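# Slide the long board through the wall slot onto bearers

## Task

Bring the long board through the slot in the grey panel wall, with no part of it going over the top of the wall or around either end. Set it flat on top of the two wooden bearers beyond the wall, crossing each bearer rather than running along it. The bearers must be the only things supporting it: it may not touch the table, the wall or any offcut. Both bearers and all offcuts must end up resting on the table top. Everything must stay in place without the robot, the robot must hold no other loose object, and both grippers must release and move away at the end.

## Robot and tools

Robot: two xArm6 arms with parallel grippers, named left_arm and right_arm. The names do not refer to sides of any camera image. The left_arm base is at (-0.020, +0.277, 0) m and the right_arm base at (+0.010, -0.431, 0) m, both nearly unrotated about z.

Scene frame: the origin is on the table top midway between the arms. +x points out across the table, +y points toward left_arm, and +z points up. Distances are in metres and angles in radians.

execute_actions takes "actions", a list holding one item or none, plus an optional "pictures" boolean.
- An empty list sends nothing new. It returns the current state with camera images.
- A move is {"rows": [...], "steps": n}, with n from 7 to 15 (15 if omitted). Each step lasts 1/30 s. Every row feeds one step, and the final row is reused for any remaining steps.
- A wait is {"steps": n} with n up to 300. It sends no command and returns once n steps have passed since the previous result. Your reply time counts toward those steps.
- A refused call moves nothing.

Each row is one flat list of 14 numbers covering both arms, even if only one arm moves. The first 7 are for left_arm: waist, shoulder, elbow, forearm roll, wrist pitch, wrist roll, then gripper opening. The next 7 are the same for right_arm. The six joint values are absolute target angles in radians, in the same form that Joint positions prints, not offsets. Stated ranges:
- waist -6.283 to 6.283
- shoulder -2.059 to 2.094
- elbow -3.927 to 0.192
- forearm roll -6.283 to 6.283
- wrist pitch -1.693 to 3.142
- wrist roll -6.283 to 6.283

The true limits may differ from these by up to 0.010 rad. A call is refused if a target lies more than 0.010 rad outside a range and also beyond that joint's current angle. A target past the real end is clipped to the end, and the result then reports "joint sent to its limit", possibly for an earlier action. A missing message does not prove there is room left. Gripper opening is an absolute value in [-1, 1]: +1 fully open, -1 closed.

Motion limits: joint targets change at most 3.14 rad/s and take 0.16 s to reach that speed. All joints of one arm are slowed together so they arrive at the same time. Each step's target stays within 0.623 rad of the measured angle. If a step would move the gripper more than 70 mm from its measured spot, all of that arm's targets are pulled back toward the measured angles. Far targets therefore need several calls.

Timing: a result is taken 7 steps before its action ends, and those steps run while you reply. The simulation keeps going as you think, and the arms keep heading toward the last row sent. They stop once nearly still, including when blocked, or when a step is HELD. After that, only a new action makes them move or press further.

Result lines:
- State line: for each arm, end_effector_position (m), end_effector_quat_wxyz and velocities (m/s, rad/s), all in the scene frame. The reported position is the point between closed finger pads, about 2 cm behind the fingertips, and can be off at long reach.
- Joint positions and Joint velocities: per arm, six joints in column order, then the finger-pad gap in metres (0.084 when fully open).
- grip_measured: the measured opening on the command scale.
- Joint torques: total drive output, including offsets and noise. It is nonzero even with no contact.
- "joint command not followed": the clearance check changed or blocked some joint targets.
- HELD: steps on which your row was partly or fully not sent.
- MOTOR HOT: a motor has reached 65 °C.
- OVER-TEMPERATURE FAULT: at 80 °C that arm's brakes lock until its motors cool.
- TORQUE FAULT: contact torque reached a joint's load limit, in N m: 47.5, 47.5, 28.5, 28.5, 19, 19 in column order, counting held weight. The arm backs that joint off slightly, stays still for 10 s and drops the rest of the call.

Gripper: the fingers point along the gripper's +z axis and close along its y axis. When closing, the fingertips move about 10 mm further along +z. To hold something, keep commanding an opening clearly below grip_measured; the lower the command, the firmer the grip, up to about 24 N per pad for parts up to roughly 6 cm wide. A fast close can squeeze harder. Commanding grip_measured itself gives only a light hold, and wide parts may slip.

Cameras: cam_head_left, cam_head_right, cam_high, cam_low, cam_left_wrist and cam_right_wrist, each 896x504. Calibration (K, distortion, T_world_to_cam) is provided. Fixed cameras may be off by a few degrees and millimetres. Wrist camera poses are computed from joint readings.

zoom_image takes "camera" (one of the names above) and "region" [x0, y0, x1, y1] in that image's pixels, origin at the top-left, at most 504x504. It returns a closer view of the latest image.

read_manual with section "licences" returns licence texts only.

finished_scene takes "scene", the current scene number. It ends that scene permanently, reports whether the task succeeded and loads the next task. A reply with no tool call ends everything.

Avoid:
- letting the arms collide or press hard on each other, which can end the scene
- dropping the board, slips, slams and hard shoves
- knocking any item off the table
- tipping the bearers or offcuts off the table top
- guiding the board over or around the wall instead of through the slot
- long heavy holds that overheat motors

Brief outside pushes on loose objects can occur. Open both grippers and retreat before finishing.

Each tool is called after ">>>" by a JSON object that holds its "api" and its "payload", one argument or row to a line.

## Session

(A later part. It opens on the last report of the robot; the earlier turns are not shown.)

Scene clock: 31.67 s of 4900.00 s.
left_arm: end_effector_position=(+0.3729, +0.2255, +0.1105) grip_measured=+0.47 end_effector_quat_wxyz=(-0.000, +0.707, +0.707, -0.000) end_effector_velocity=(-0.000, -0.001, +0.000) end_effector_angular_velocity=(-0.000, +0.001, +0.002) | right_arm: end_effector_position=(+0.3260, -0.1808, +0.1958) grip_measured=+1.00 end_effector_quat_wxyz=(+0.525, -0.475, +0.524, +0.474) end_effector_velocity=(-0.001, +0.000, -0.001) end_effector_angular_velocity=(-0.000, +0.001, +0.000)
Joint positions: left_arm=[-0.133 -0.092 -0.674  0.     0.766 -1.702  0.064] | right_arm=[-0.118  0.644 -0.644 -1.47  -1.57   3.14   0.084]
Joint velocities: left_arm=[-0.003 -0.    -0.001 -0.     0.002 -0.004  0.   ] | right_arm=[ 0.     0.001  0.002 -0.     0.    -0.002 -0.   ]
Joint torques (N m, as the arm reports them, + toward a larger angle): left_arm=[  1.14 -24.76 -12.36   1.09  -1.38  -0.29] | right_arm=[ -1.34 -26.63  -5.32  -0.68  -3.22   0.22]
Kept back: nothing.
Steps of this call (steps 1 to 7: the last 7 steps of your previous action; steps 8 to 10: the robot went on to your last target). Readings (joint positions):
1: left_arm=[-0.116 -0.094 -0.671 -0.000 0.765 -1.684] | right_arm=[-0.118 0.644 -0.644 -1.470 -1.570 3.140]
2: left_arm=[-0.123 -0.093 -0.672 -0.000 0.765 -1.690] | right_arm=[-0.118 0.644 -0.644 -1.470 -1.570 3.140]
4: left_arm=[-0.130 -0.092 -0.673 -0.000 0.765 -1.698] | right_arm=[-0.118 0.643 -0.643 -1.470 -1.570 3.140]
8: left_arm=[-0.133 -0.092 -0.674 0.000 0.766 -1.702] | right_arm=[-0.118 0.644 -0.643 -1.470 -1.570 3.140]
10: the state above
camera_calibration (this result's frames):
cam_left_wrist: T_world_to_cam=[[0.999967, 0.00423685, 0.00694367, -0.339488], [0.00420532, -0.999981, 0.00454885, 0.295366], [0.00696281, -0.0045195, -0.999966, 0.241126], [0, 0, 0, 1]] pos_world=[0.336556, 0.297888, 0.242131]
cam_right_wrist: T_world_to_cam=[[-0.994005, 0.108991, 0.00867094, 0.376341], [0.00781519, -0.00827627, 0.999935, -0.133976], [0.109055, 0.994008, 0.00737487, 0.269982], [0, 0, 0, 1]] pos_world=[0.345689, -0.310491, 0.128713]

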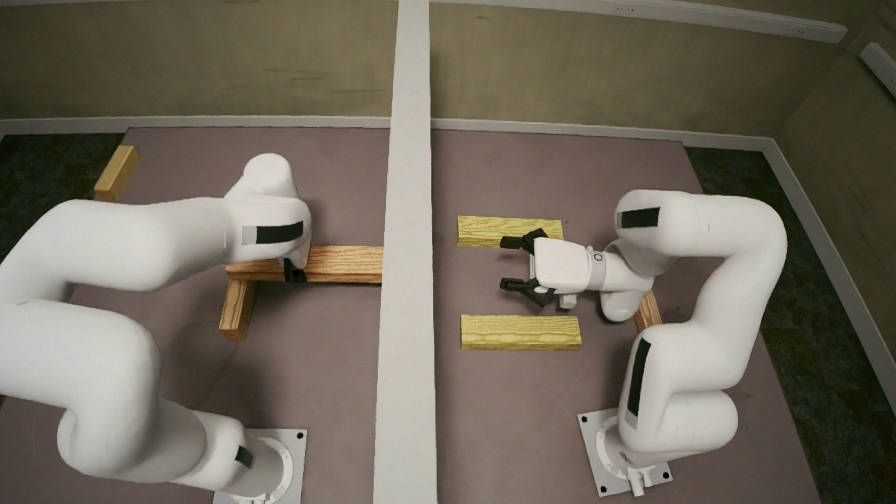

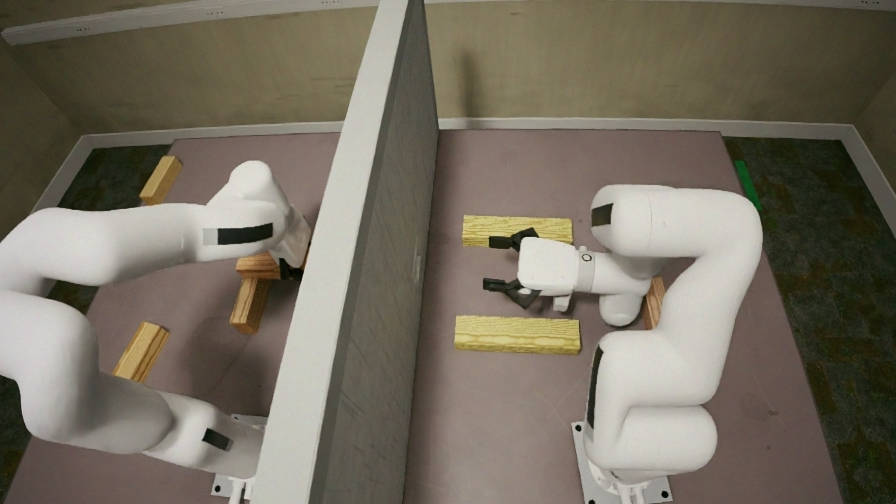

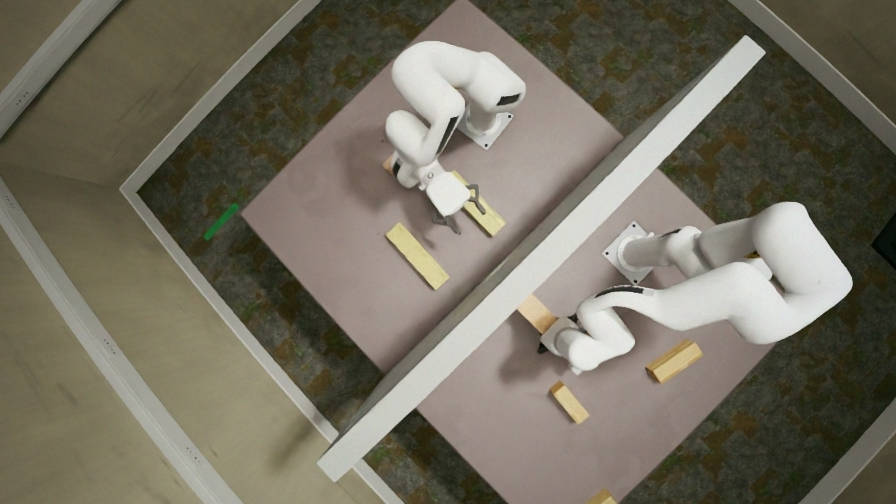

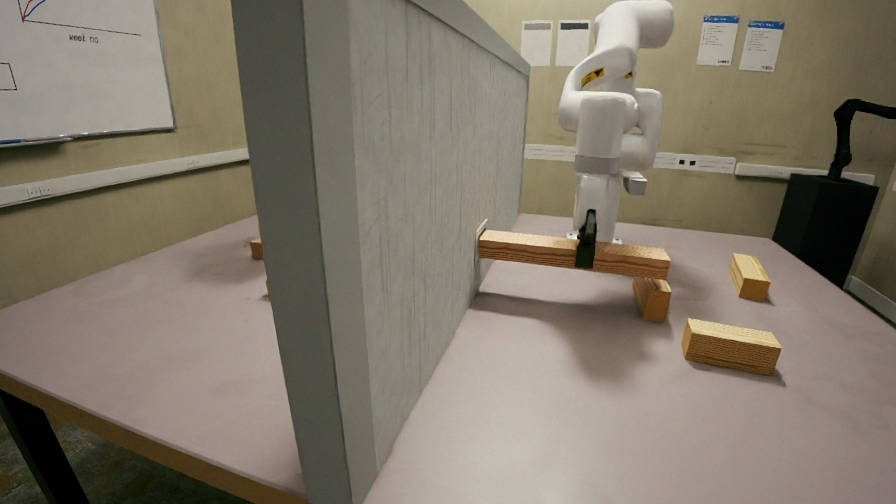

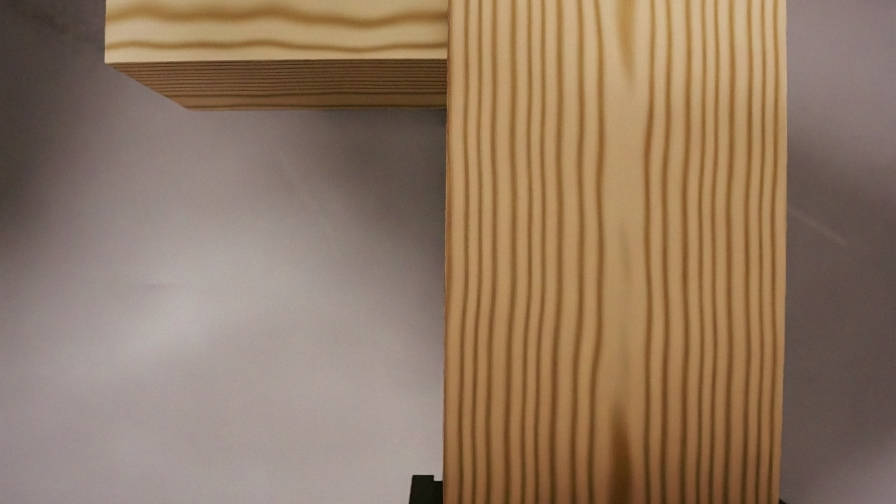

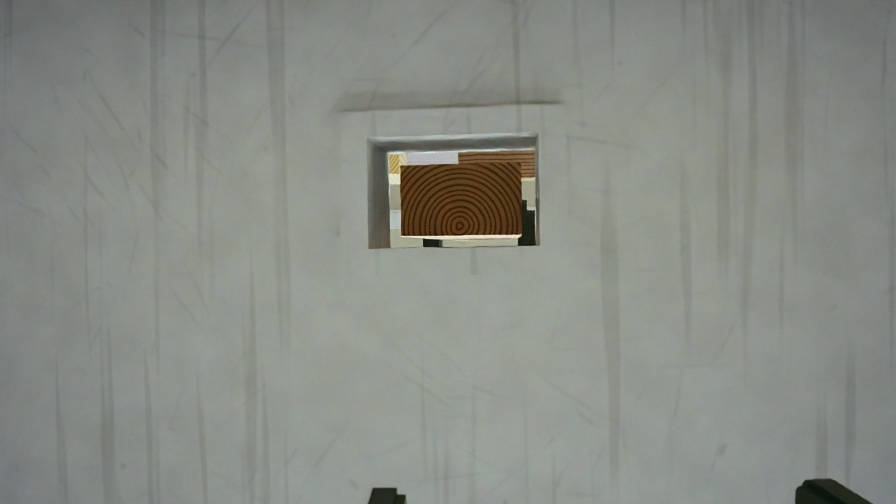

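>>> {"api": "execute_actions", "payload": {
  "actions": [
    {"rows": [[-0.140,-0.0906,-0.6751,0,0.7657,-1.7088,-1, -0.118,0.6435,-0.6435,-1.47,-1.57,3.14,1],[-0.150,-0.0887,-0.6772,0,0.7659,-1.7188,-1, -0.118,0.6435,-0.6435,-1.47,-1.57,3.14,1],[-0.161,-0.0864,-0.6797,0,0.7661,-1.7298,-1, -0.118,0.6435,-0.6435,-1.47,-1.57,3.14,1],[-0.173,-0.0838,-0.6826,0,0.7664,-1.7418,-1, -0.118,0.6435,-0.6435,-1.47,-1.57,3.14,1],[-0.185,-0.0810,-0.6857,0,0.7667,-1.7538,-1, -0.118,0.6435,-0.6435,-1.47,-1.57,3.14,1],[-0.196,-0.0783,-0.6887,0,0.7670,-1.7648,-1, -0.118,0.6435,-0.6435,-1.47,-1.57,3.14,1],[-0.2077,-0.0753,-0.6920,0,0.7673,-1.7765,-1, -0.118,0.6435,-0.6435,-1.47,-1.57,3.14,1],[-0.220,-0.0719,-0.6958,0,0.7677,-1.7888,-1, -0.118,0.6435,-0.6435,-1.47,-1.57,3.14,1],[-0.232,-0.0683,-0.6998,0,0.7681,-1.8008,-1, -0.118,0.6435,-0.6435,-1.47,-1.57,3.14,1],[-0.244,-0.0646,-0.7040,0,0.7686,-1.8128,-1, -0.118,0.6435,-0.6435,-1.47,-1.57,3.14,1],[-0.256,-0.0607,-0.7084,0,0.7691,-1.8248,-1, -0.118,0.6435,-0.6435,-1.47,-1.57,3.14,1],[-0.266,-0.0573,-0.7122,0,0.7695,-1.8348,-1, -0.118,0.6435,-0.6435,-1.47,-1.57,3.14,1],[-0.274,-0.0545,-0.7153,0,0.7698,-1.8428,-1, -0.118,0.6435,-0.6435,-1.47,-1.57,3.14,1],[-0.2796,-0.0525,-0.7176,0,0.7701,-1.8484,-1, -0.118,0.6435,-0.6435,-1.47,-1.57,3.14,1]], "steps": 15}
  ]
}}

>>> {"api": "execute_actions", "payload": {
  "actions": [
    {"steps": 14}
  ],
  "pictures": true
}}

Scene clock: 33.50 s of 4900.00 s.
left_arm: end_effector_position=(+0.3731, +0.2069, +0.1105) grip_measured=+0.47 end_effector_quat_wxyz=(+0.000, +0.707, +0.707, +0.000) end_effector_velocity=(+0.000, -0.132, +0.000) end_effector_angular_velocity=(-0.000, -0.000, -0.010) | right_arm: end_effector_position=(+0.3260, -0.1808, +0.1958) grip_measured=+1.00 end_effector_quat_wxyz=(+0.525, -0.475, +0.524, +0.474) end_effector_velocity=(+0.000, -0.000, +0.000) end_effector_angular_velocity=(+0.000, +0.001, -0.001)
Joint positions: left_arm=[-0.179 -0.082 -0.685 -0.     0.767 -1.748  0.064] | right_arm=[-0.118  0.644 -0.643 -1.47  -1.57   3.14   0.084]
Joint velocities: left_arm=[-0.326  0.076 -0.085 -0.     0.009 -0.315 -0.   ] | right_arm=[-0.001 -0.001  0.001  0.    -0.     0.001  0.   ]
Joint torques (N m, as the arm reports them, + toward a larger angle): left_arm=[  0.58 -24.96 -12.43   1.06  -1.34  -0.18] | right_arm=[ -1.36 -26.69  -5.12  -0.71  -3.21   0.26]
Steps of this call (steps 1 to 30: the robot went on to your last target; steps 31 to 47: nothing new was sent; steps 48 to 55: the first 8 steps of this action). Readings (joint positions):
48: left_arm=[-0.134 -0.092 -0.674 0.000 0.766 -1.703] | right_arm=[-0.118 0.644 -0.644 -1.470 -1.570 3.140]
49: left_arm=[-0.135 -0.092 -0.674 0.000 0.766 -1.704] | right_arm=[-0.118 0.644 -0.643 -1.470 -1.570 3.140]
51: left_arm=[-0.143 -0.090 -0.676 0.000 0.766 -1.712] | right_arm=[-0.118 0.643 -0.643 -1.470 -1.570 3.140]
55: the state above

Scene clock: 33.97 s of 4900.00 s.
left_arm: end_effector_position=(+0.3728, +0.1659, +0.1105) grip_measured=+0.47 end_effector_quat_wxyz=(-0.000, +0.707, +0.707, -0.000) end_effector_velocity=(-0.000, -0.003, -0.000) end_effector_angular_velocity=(+0.001, +0.001, +0.007) | right_arm: end_effector_position=(+0.3260, -0.1808, +0.1958) grip_measured=+1.00 end_effector_quat_wxyz=(+0.525, -0.475, +0.524, +0.474) end_effector_velocity=(-0.000, -0.000, -0.000) end_effector_angular_velocity=(-0.000, -0.000, -0.000)
Joint positions: left_arm=[-0.278 -0.053 -0.717  0.     0.77  -1.847  0.064] | right_arm=[-0.118  0.643 -0.644 -1.47  -1.57   3.14   0.084]
Joint velocities: left_arm=[-0.007  0.004 -0.004  0.     0.001 -0.014  0.   ] | right_arm=[-0.     0.001  0.001  0.    -0.    -0.001 -0.   ]
Joint torques (N m, as the arm reports them, + toward a larger angle): left_arm=[  1.49 -26.19 -12.62   1.04  -1.45  -0.08] | right_arm=[ -1.19 -26.73  -5.28  -0.59  -3.22   0.24]
Kept back: nothing.
Steps of this call (steps 1 to 7: the last 7 steps of your previous action; steps 8 to 14: the robot went on to your last target). Readings (joint positions):
1: left_arm=[-0.190 -0.079 -0.688 -0.000 0.767 -1.759] | right_arm=[-0.118 0.644 -0.643 -1.470 -1.570 3.140]
2: left_arm=[-0.202 -0.077 -0.691 -0.000 0.767 -1.770] | right_arm=[-0.118 0.643 -0.643 -1.470 -1.570 3.140]
4: left_arm=[-0.225 -0.070 -0.698 -0.000 0.768 -1.793] | right_arm=[-0.118 0.643 -0.644 -1.470 -1.570 3.140]
8: left_arm=[-0.266 -0.057 -0.712 -0.000 0.769 -1.833] | right_arm=[-0.118 0.644 -0.643 -1.470 -1.570 3.140]
14: the state above
camera_calibration (this result's frames):
cam_left_wrist: T_world_to_cam=[[0.999968, 0.00415971, 0.00682559, -0.339122], [0.00412902, -0.999981, 0.00450531, 0.235718], [0.00684421, -0.00447698, -0.999967, 0.240886], [0, 0, 0, 1]] pos_world=[0.33649, 0.238203, 0.242131]
cam_right_wrist: T_world_to_cam=[[-0.994005, 0.108991, 0.00867087, 0.376341], [0.00781513, -0.00827617, 0.999935, -0.133976], [0.109055, 0.994008, 0.00737477, 0.269982], [0, 0, 0, 1]] pos_world=[0.345688, -0.310491, 0.128713]

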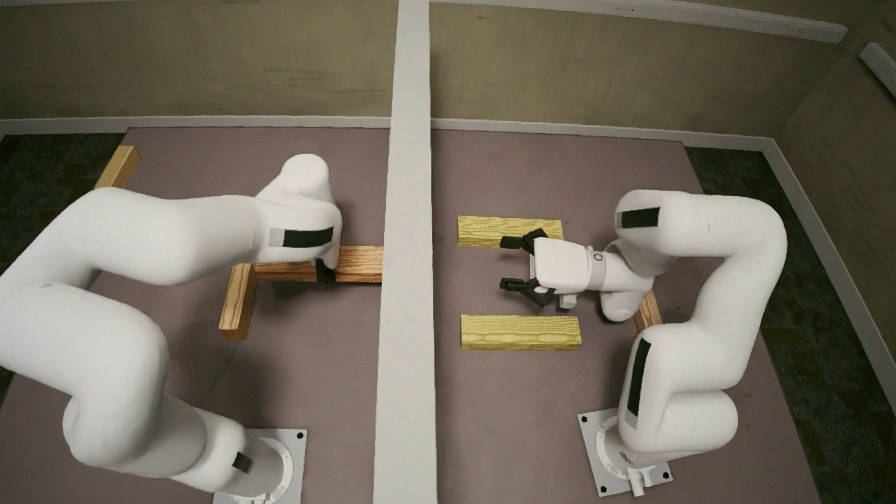

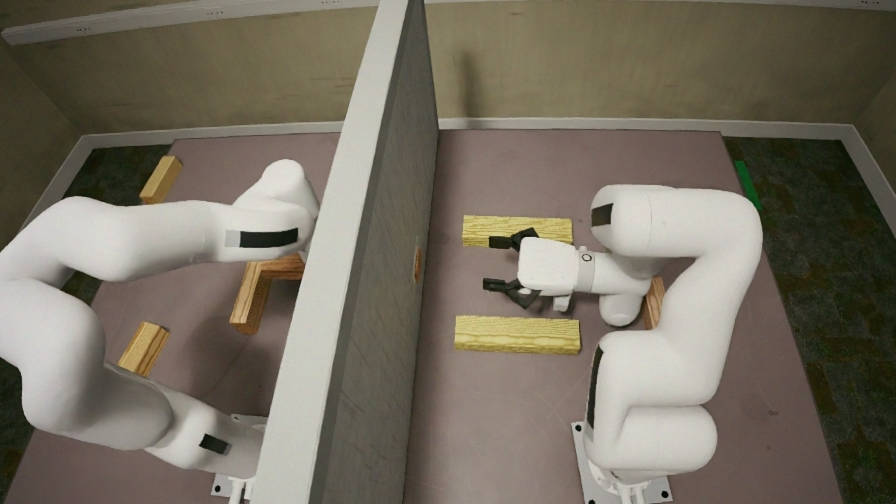

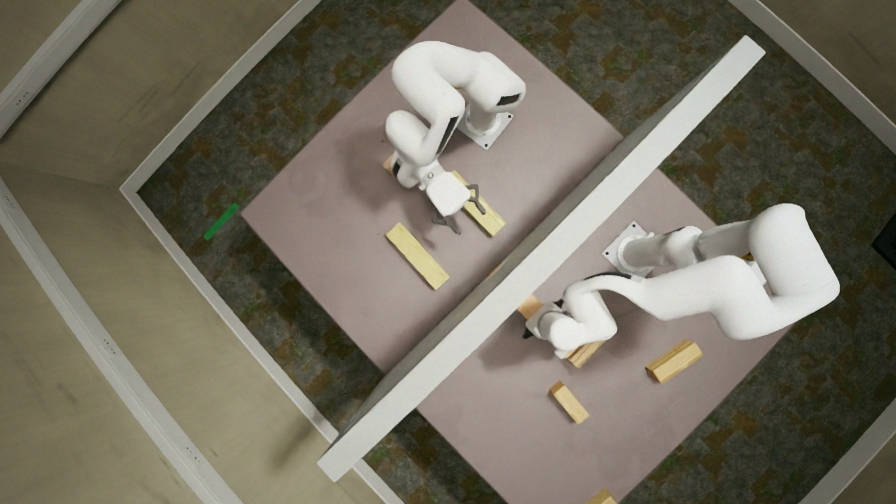

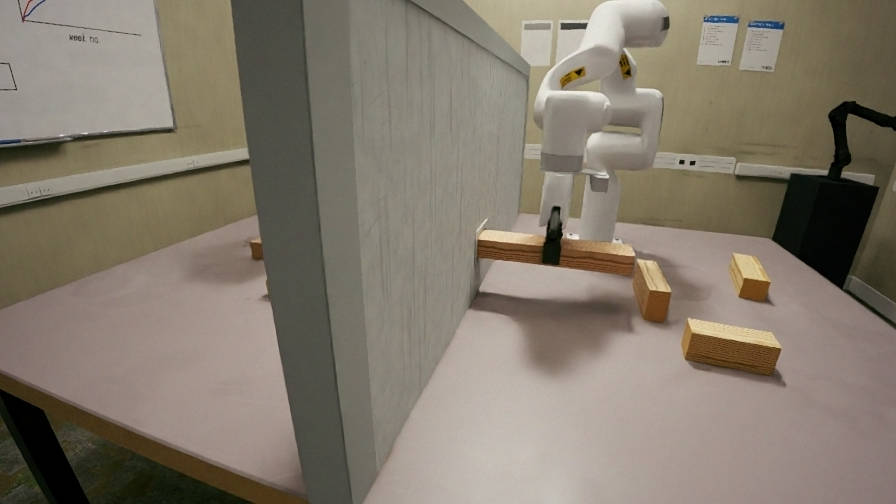

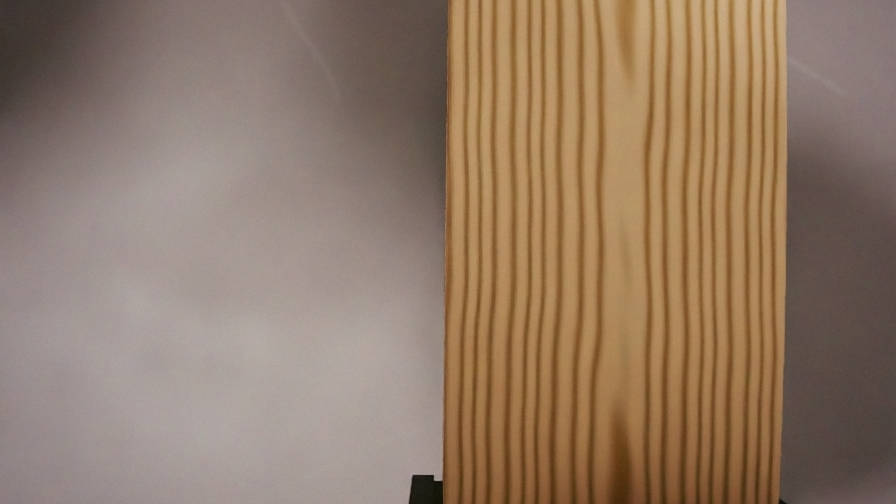

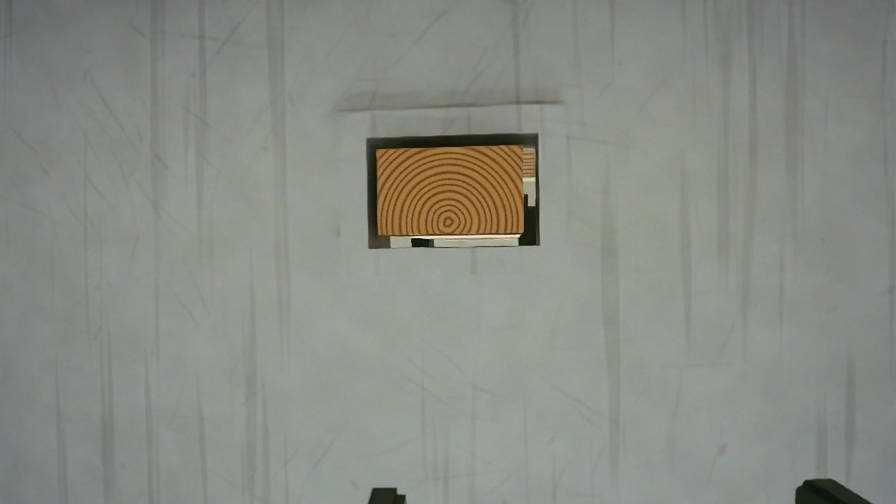

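>>> {"api": "execute_actions", "payload": {
  "actions": [
    {"rows": [[-0.287,-0.0497,-0.7208,0,0.7705,-1.8558,-1, -0.118,0.05,-1.0,-1.47,-1.57,2.6,1],[-0.297,-0.0456,-0.7254,0,0.7710,-1.8658,-1, -0.118,0.05,-1.0,-1.47,-1.57,2.6,1],[-0.309,-0.0406,-0.7311,0,0.7717,-1.8778,-1, -0.118,0.05,-1.0,-1.47,-1.57,2.6,1],[-0.322,-0.0350,-0.7375,0,0.7725,-1.8908,-1, -0.118,0.05,-1.0,-1.47,-1.57,2.6,1],[-0.335,-0.0292,-0.7442,0,0.7734,-1.9038,-1, -0.118,0.05,-1.0,-1.47,-1.57,2.6,1],[-0.3487,-0.0229,-0.7515,0,0.7744,-1.9175,-1, -0.118,0.05,-1.0,-1.47,-1.57,2.6,1],[-0.362,-0.0164,-0.7591,0,0.7755,-1.9308,-1, -0.118,0.05,-1.0,-1.47,-1.57,2.6,1],[-0.375,-0.0097,-0.7669,0,0.7766,-1.9438,-1, -0.118,0.05,-1.0,-1.47,-1.57,2.6,1],[-0.388,-0.0028,-0.7750,0,0.7778,-1.9568,-1, -0.118,0.05,-1.0,-1.47,-1.57,2.6,1],[-0.401,0.0044,-0.7835,0,0.7791,-1.9698,-1, -0.118,0.05,-1.0,-1.47,-1.57,2.6,1],[-0.4145,0.0121,-0.7926,0,0.7805,-1.9833,-1, -0.118,0.05,-1.0,-1.47,-1.57,2.6,1],[-0.424,0.0178,-0.7994,0,0.7816,-1.9928,-1, -0.118,0.05,-1.0,-1.47,-1.57,2.6,1],[-0.431,0.0221,-0.8045,0,0.7824,-1.9998,-1, -0.118,0.05,-1.0,-1.47,-1.57,2.6,1],[-0.4357,0.0250,-0.8079,0,0.7829,-2.0045,-1, -0.118,0.05,-1.0,-1.47,-1.57,2.6,1]], "steps": 15}
  ]
}}

>>> {"api": "execute_actions", "payload": {
  "actions": [
    {"steps": 16}
  ]
}}

>>> {"api": "execute_actions", "payload": {
  "actions": [
    {"rows": [[-0.4357,0.0250,-0.8079,0,0.7829,-2.0045,-1, -0.118,0.05,-1.0,0,0.95,2.341,1]], "steps": 15}
  ]
}}

>>> {"api": "execute_actions", "payload": {
  "actions": [
    {"steps": 50}
  ],
  "pictures": true
}}

Scene clock: 35.30 s of 4900.00 s.
left_arm: end_effector_position=(+0.3731, +0.1439, +0.1106) grip_measured=+0.47 end_effector_quat_wxyz=(+0.000, +0.707, +0.707, +0.000) end_effector_velocity=(+0.001, -0.161, +0.001) end_effector_angular_velocity=(-0.001, -0.002, -0.010) | right_arm: end_effector_position=(+0.3600, -0.1808, +0.2731) grip_measured=+1.00 end_effector_quat_wxyz=(+0.627, -0.574, +0.395, +0.347) end_effector_velocity=(+0.109, +0.001, +0.395) end_effector_angular_velocity=(-0.079, -2.175, -0.020)
Joint positions: left_arm=[-0.329 -0.031 -0.742  0.     0.773 -1.898  0.064] | right_arm=[-0.118  0.46  -0.755 -1.47  -1.57   2.973  0.084]
Joint velocities: left_arm=[-0.366  0.164 -0.191 -0.     0.025 -0.355  0.   ] | right_arm=[ 0.001 -0.873 -0.51  -0.002  0.002 -0.796 -0.   ]
Joint torques (N m, as the arm reports them, + toward a larger angle): left_arm=[ -0.08 -26.32 -12.42   1.02  -1.42  -0.24] | right_arm=[ -1.31 -26.93  -8.21  -0.28  -3.11   0.24]
Steps of this call (steps 1 to 30: the robot went on to your last target; steps 31 to 32: nothing new was sent; steps 33 to 40: the first 8 steps of this action). Readings (joint positions):
33: left_arm=[-0.280 -0.052 -0.718 0.000 0.770 -1.849] | right_arm=[-0.118 0.643 -0.644 -1.470 -1.570 3.140]
34: left_arm=[-0.281 -0.052 -0.718 0.000 0.770 -1.850] | right_arm=[-0.118 0.639 -0.646 -1.470 -1.570 3.133]
36: left_arm=[-0.289 -0.048 -0.722 0.000 0.771 -1.859] | right_arm=[-0.118 0.593 -0.672 -1.471 -1.569 3.087]
40: the state above

Scene clock: 35.83 s of 4900.00 s.
left_arm: end_effector_position=(+0.3729, +0.0958, +0.1104) grip_measured=+0.47 end_effector_quat_wxyz=(-0.000, +0.707, +0.707, -0.000) end_effector_velocity=(+0.001, -0.002, +0.001) end_effector_angular_velocity=(-0.001, -0.002, +0.001) | right_arm: end_effector_position=(+0.3554, -0.1807, +0.4731) grip_measured=+1.00 end_effector_quat_wxyz=(+0.735, -0.675, +0.056, +0.017) end_effector_velocity=(-0.023, +0.000, +0.065) end_effector_angular_velocity=(-0.016, -0.362, -0.015)
Joint positions: left_arm=[-0.435  0.025 -0.807  0.     0.783 -2.004  0.064] | right_arm=[-0.118  0.058 -0.996 -1.47  -1.571  2.611  0.084]
Joint velocities: left_arm=[-0.004  0.002 -0.004  0.    -0.    -0.006  0.   ] | right_arm=[-0.    -0.14  -0.065 -0.004  0.006 -0.159 -0.   ]
Joint torques (N m, as the arm reports them, + toward a larger angle): left_arm=[  1.31 -28.39 -12.49   1.25  -1.47  -0.29] | right_arm=[ -1.61 -16.32 -10.26   0.47  -1.57   0.48]
Kept back: nothing.
Steps of this call (steps 1 to 7: the last 7 steps of your previous action; steps 8 to 16: the robot went on to your last target). Readings (joint positions):
1: left_arm=[-0.342 -0.026 -0.748 -0.000 0.774 -1.910] | right_arm=[-0.118 0.431 -0.772 -1.470 -1.570 2.946]
2: left_arm=[-0.354 -0.020 -0.755 -0.000 0.775 -1.923] | right_arm=[-0.118 0.401 -0.790 -1.470 -1.570 2.920]
4: left_arm=[-0.380 -0.007 -0.771 -0.000 0.777 -1.948] | right_arm=[-0.118 0.343 -0.825 -1.470 -1.570 2.867]
8: left_arm=[-0.423 0.017 -0.799 -0.000 0.781 -1.990] | right_arm=[-0.118 0.230 -0.892 -1.470 -1.570 2.764]
16: the state above

Scene clock: 36.10 s of 4900.00 s.
left_arm: end_effector_position=(+0.3729, +0.0954, +0.1105) grip_measured=+0.47 end_effector_quat_wxyz=(-0.000, +0.707, +0.707, -0.000) end_effector_velocity=(+0.000, -0.001, +0.000) end_effector_angular_velocity=(-0.000, -0.001, -0.003) | right_arm: end_effector_position=(+0.4445, -0.1842, +0.4886) grip_measured=+1.00 end_effector_quat_wxyz=(+0.738, -0.644, +0.155, -0.128) end_effector_velocity=(+0.470, -0.103, +0.069) end_effector_angular_velocity=(+0.171, +0.052, -1.815)
Joint positions: left_arm=[-0.435  0.025 -0.808  0.     0.783 -2.004  0.064] | right_arm=[-0.118  0.055 -0.996 -1.222 -1.322  2.507  0.084]
Joint velocities: left_arm=[-0.002  0.001 -0.001 -0.    -0.001  0.001 -0.   ] | right_arm=[-0.    -0.006 -0.007  1.31   1.307 -0.418  0.   ]
Joint torques (N m, as the arm reports them, + toward a larger angle): left_arm=[  0.95 -28.3  -12.55   1.17  -1.44  -0.32] | right_arm=[ -1.36 -24.97 -13.47   0.52  -2.3    0.52]
Steps of this call (steps 1 to 8: the first 8 steps of this action). Readings (joint positions):
1: left_arm=[-0.435 0.025 -0.807 0.000 0.783 -2.004] | right_arm=[-0.118 0.055 -0.997 -1.469 -1.570 2.607]
2: left_arm=[-0.435 0.025 -0.808 0.000 0.783 -2.004] | right_arm=[-0.118 0.054 -0.997 -1.463 -1.563 2.601]
4: left_arm=[-0.435 0.025 -0.808 0.000 0.783 -2.004] | right_arm=[-0.118 0.055 -0.995 -1.408 -1.506 2.576]
8: the state above

Scene clock: 37.77 s of 4900.00 s.
left_arm: end_effector_position=(+0.3729, +0.0953, +0.1105) grip_measured=+0.47 end_effector_quat_wxyz=(+0.000, +0.707, +0.707, -0.000) end_effector_velocity=(-0.000, +0.000, -0.000) end_effector_angular_velocity=(+0.000, +0.001, +0.001) | right_arm: end_effector_position=(+0.4782, -0.4310, +0.1615) grip_measured=+1.00 end_effector_quat_wxyz=(+0.002, -0.390, +0.921, -0.001) end_effector_velocity=(-0.007, +0.000, -0.002) end_effector_angular_velocity=(+0.003, +0.030, -0.003)
Joint positions: left_arm=[-0.436  0.025 -0.808 -0.     0.783 -2.005  0.064] | right_arm=[-0.118  0.05  -1.001 -0.     0.947  2.341  0.084]
Joint velocities: left_arm=[ 0.     0.001 -0.    -0.     0.     0.    -0.   ] | right_arm=[-0.001  0.001 -0.001  0.004  0.03   0.     0.   ]
Joint torques (N m, as the arm reports them, + toward a larger angle): left_arm=[  1.1  -28.38 -12.58   1.13  -1.46  -0.18] | right_arm=[ -1.23 -27.31 -15.24  -0.87  -2.72   0.27]
Kept back: nothing.
Steps of this call (steps 1 to 7: the last 7 steps of your previous action; steps 8 to 50: the robot went on to your last target). Readings (joint positions):
1: left_arm=[-0.436 0.025 -0.808 0.000 0.783 -2.004] | right_arm=[-0.118 0.055 -0.997 -1.179 -1.278 2.494]
2: left_arm=[-0.436 0.025 -0.808 0.000 0.783 -2.004] | right_arm=[-0.118 0.054 -0.997 -1.135 -1.235 2.482]
4: left_arm=[-0.436 0.025 -0.808 0.000 0.783 -2.004] | right_arm=[-0.118 0.054 -0.997 -1.049 -1.148 2.460]
8: left_arm=[-0.436 0.025 -0.808 0.000 0.783 -2.004] | right_arm=[-0.118 0.053 -0.998 -0.873 -0.973 2.426]
50: the state above
camera_calibration (this result's frames):
cam_left_wrist: T_world_to_cam=[[0.999968, 0.00398803, 0.00699734, -0.338922], [0.00395612, -0.999982, 0.00456769, 0.165235], [0.00701543, -0.00453986, -0.999965, 0.240505], [0, 0, 0, 1]] pos_world=[0.33657, 0.167675, 0.242113]
cam_right_wrist: T_world_to_cam=[[-0.71104, 0.703049, -0.0119799, 0.679251], [0.702966, 0.711141, 0.01084, 0.0344153], [0.0161404, -0.000713787, -0.999869, 0.280779], [0, 0, 0, 1]] pos_world=[0.454251, -0.501821, 0.288507]

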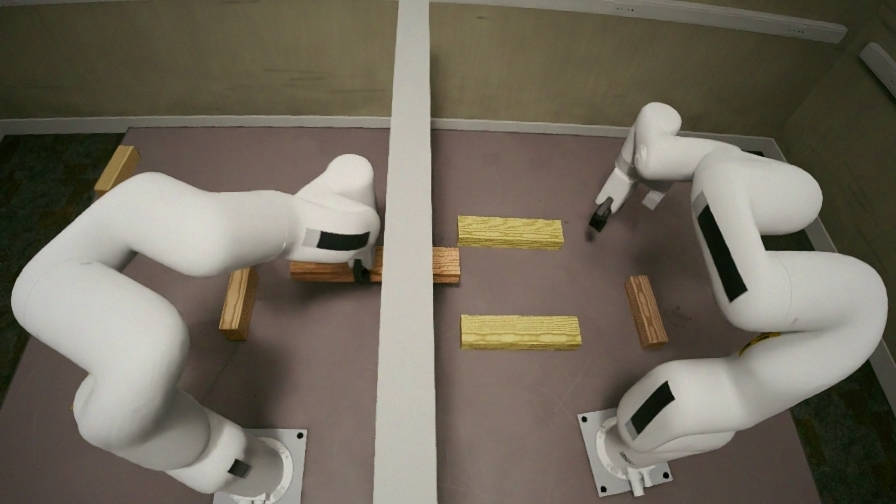

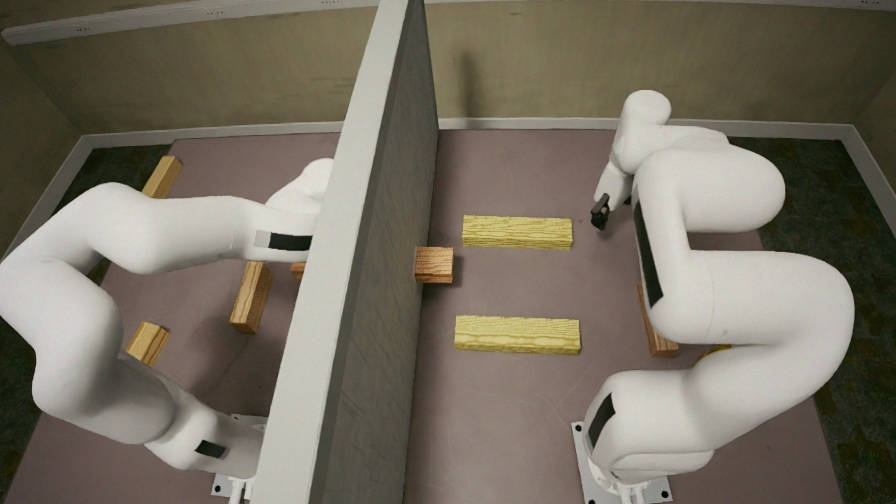

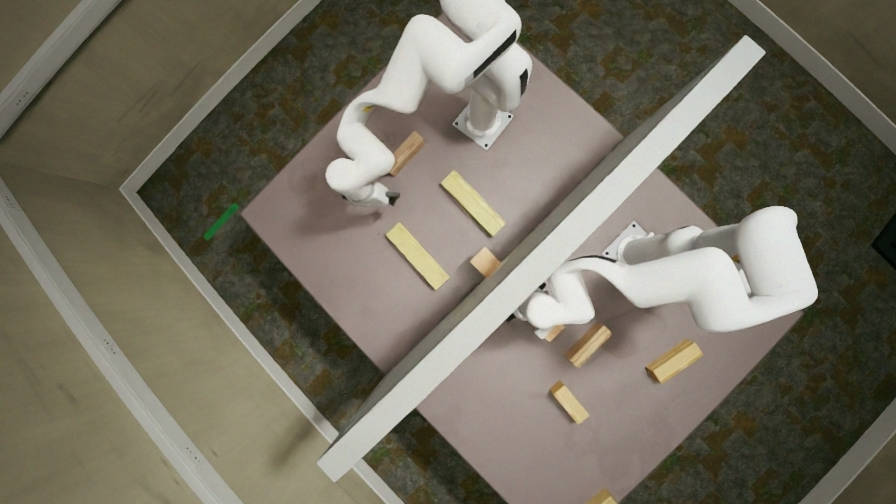

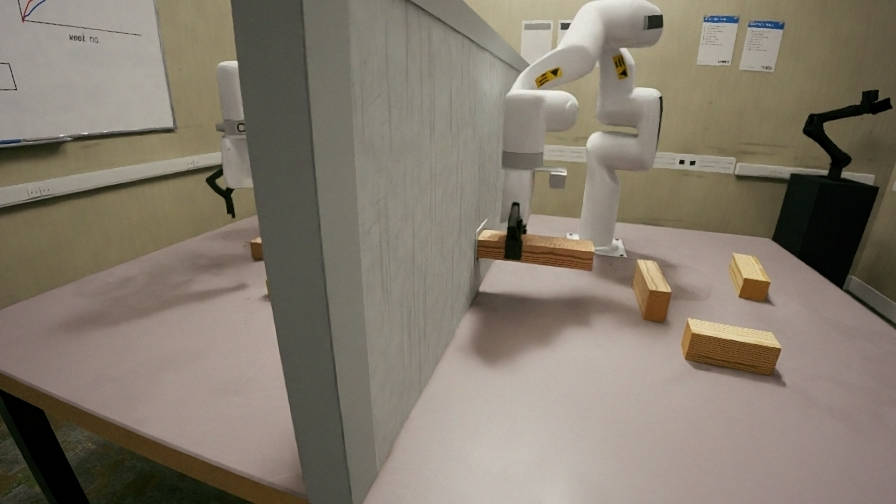

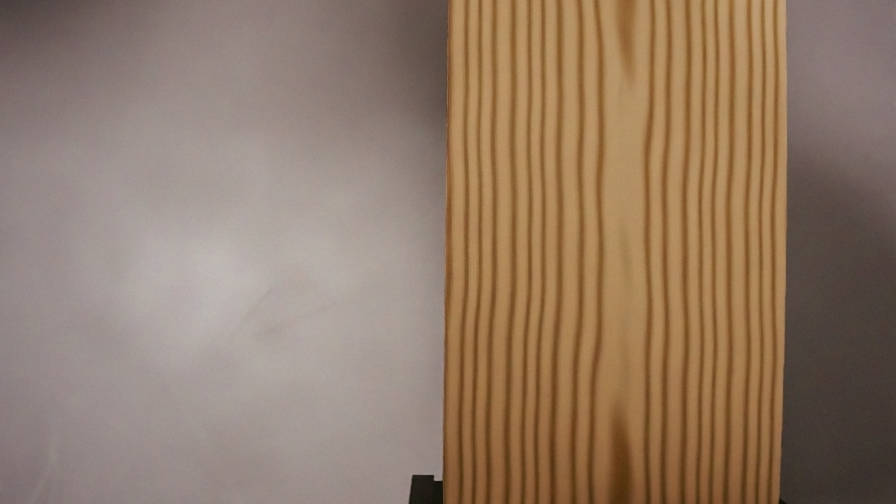

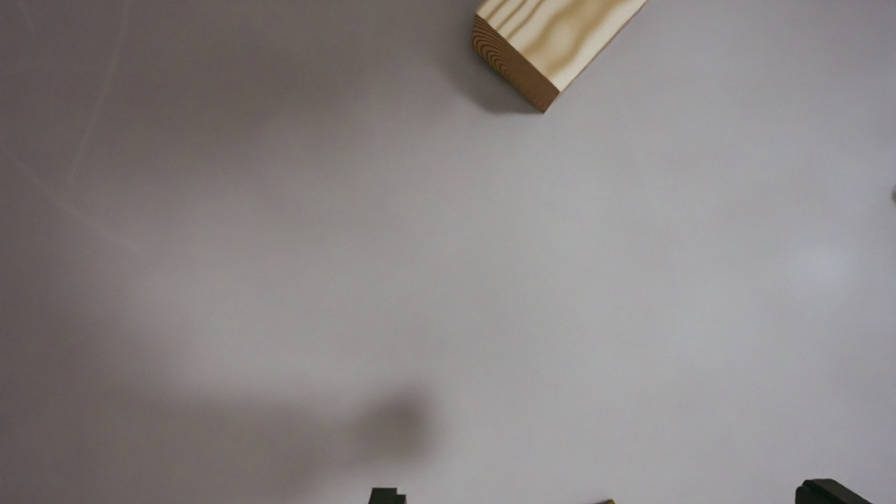

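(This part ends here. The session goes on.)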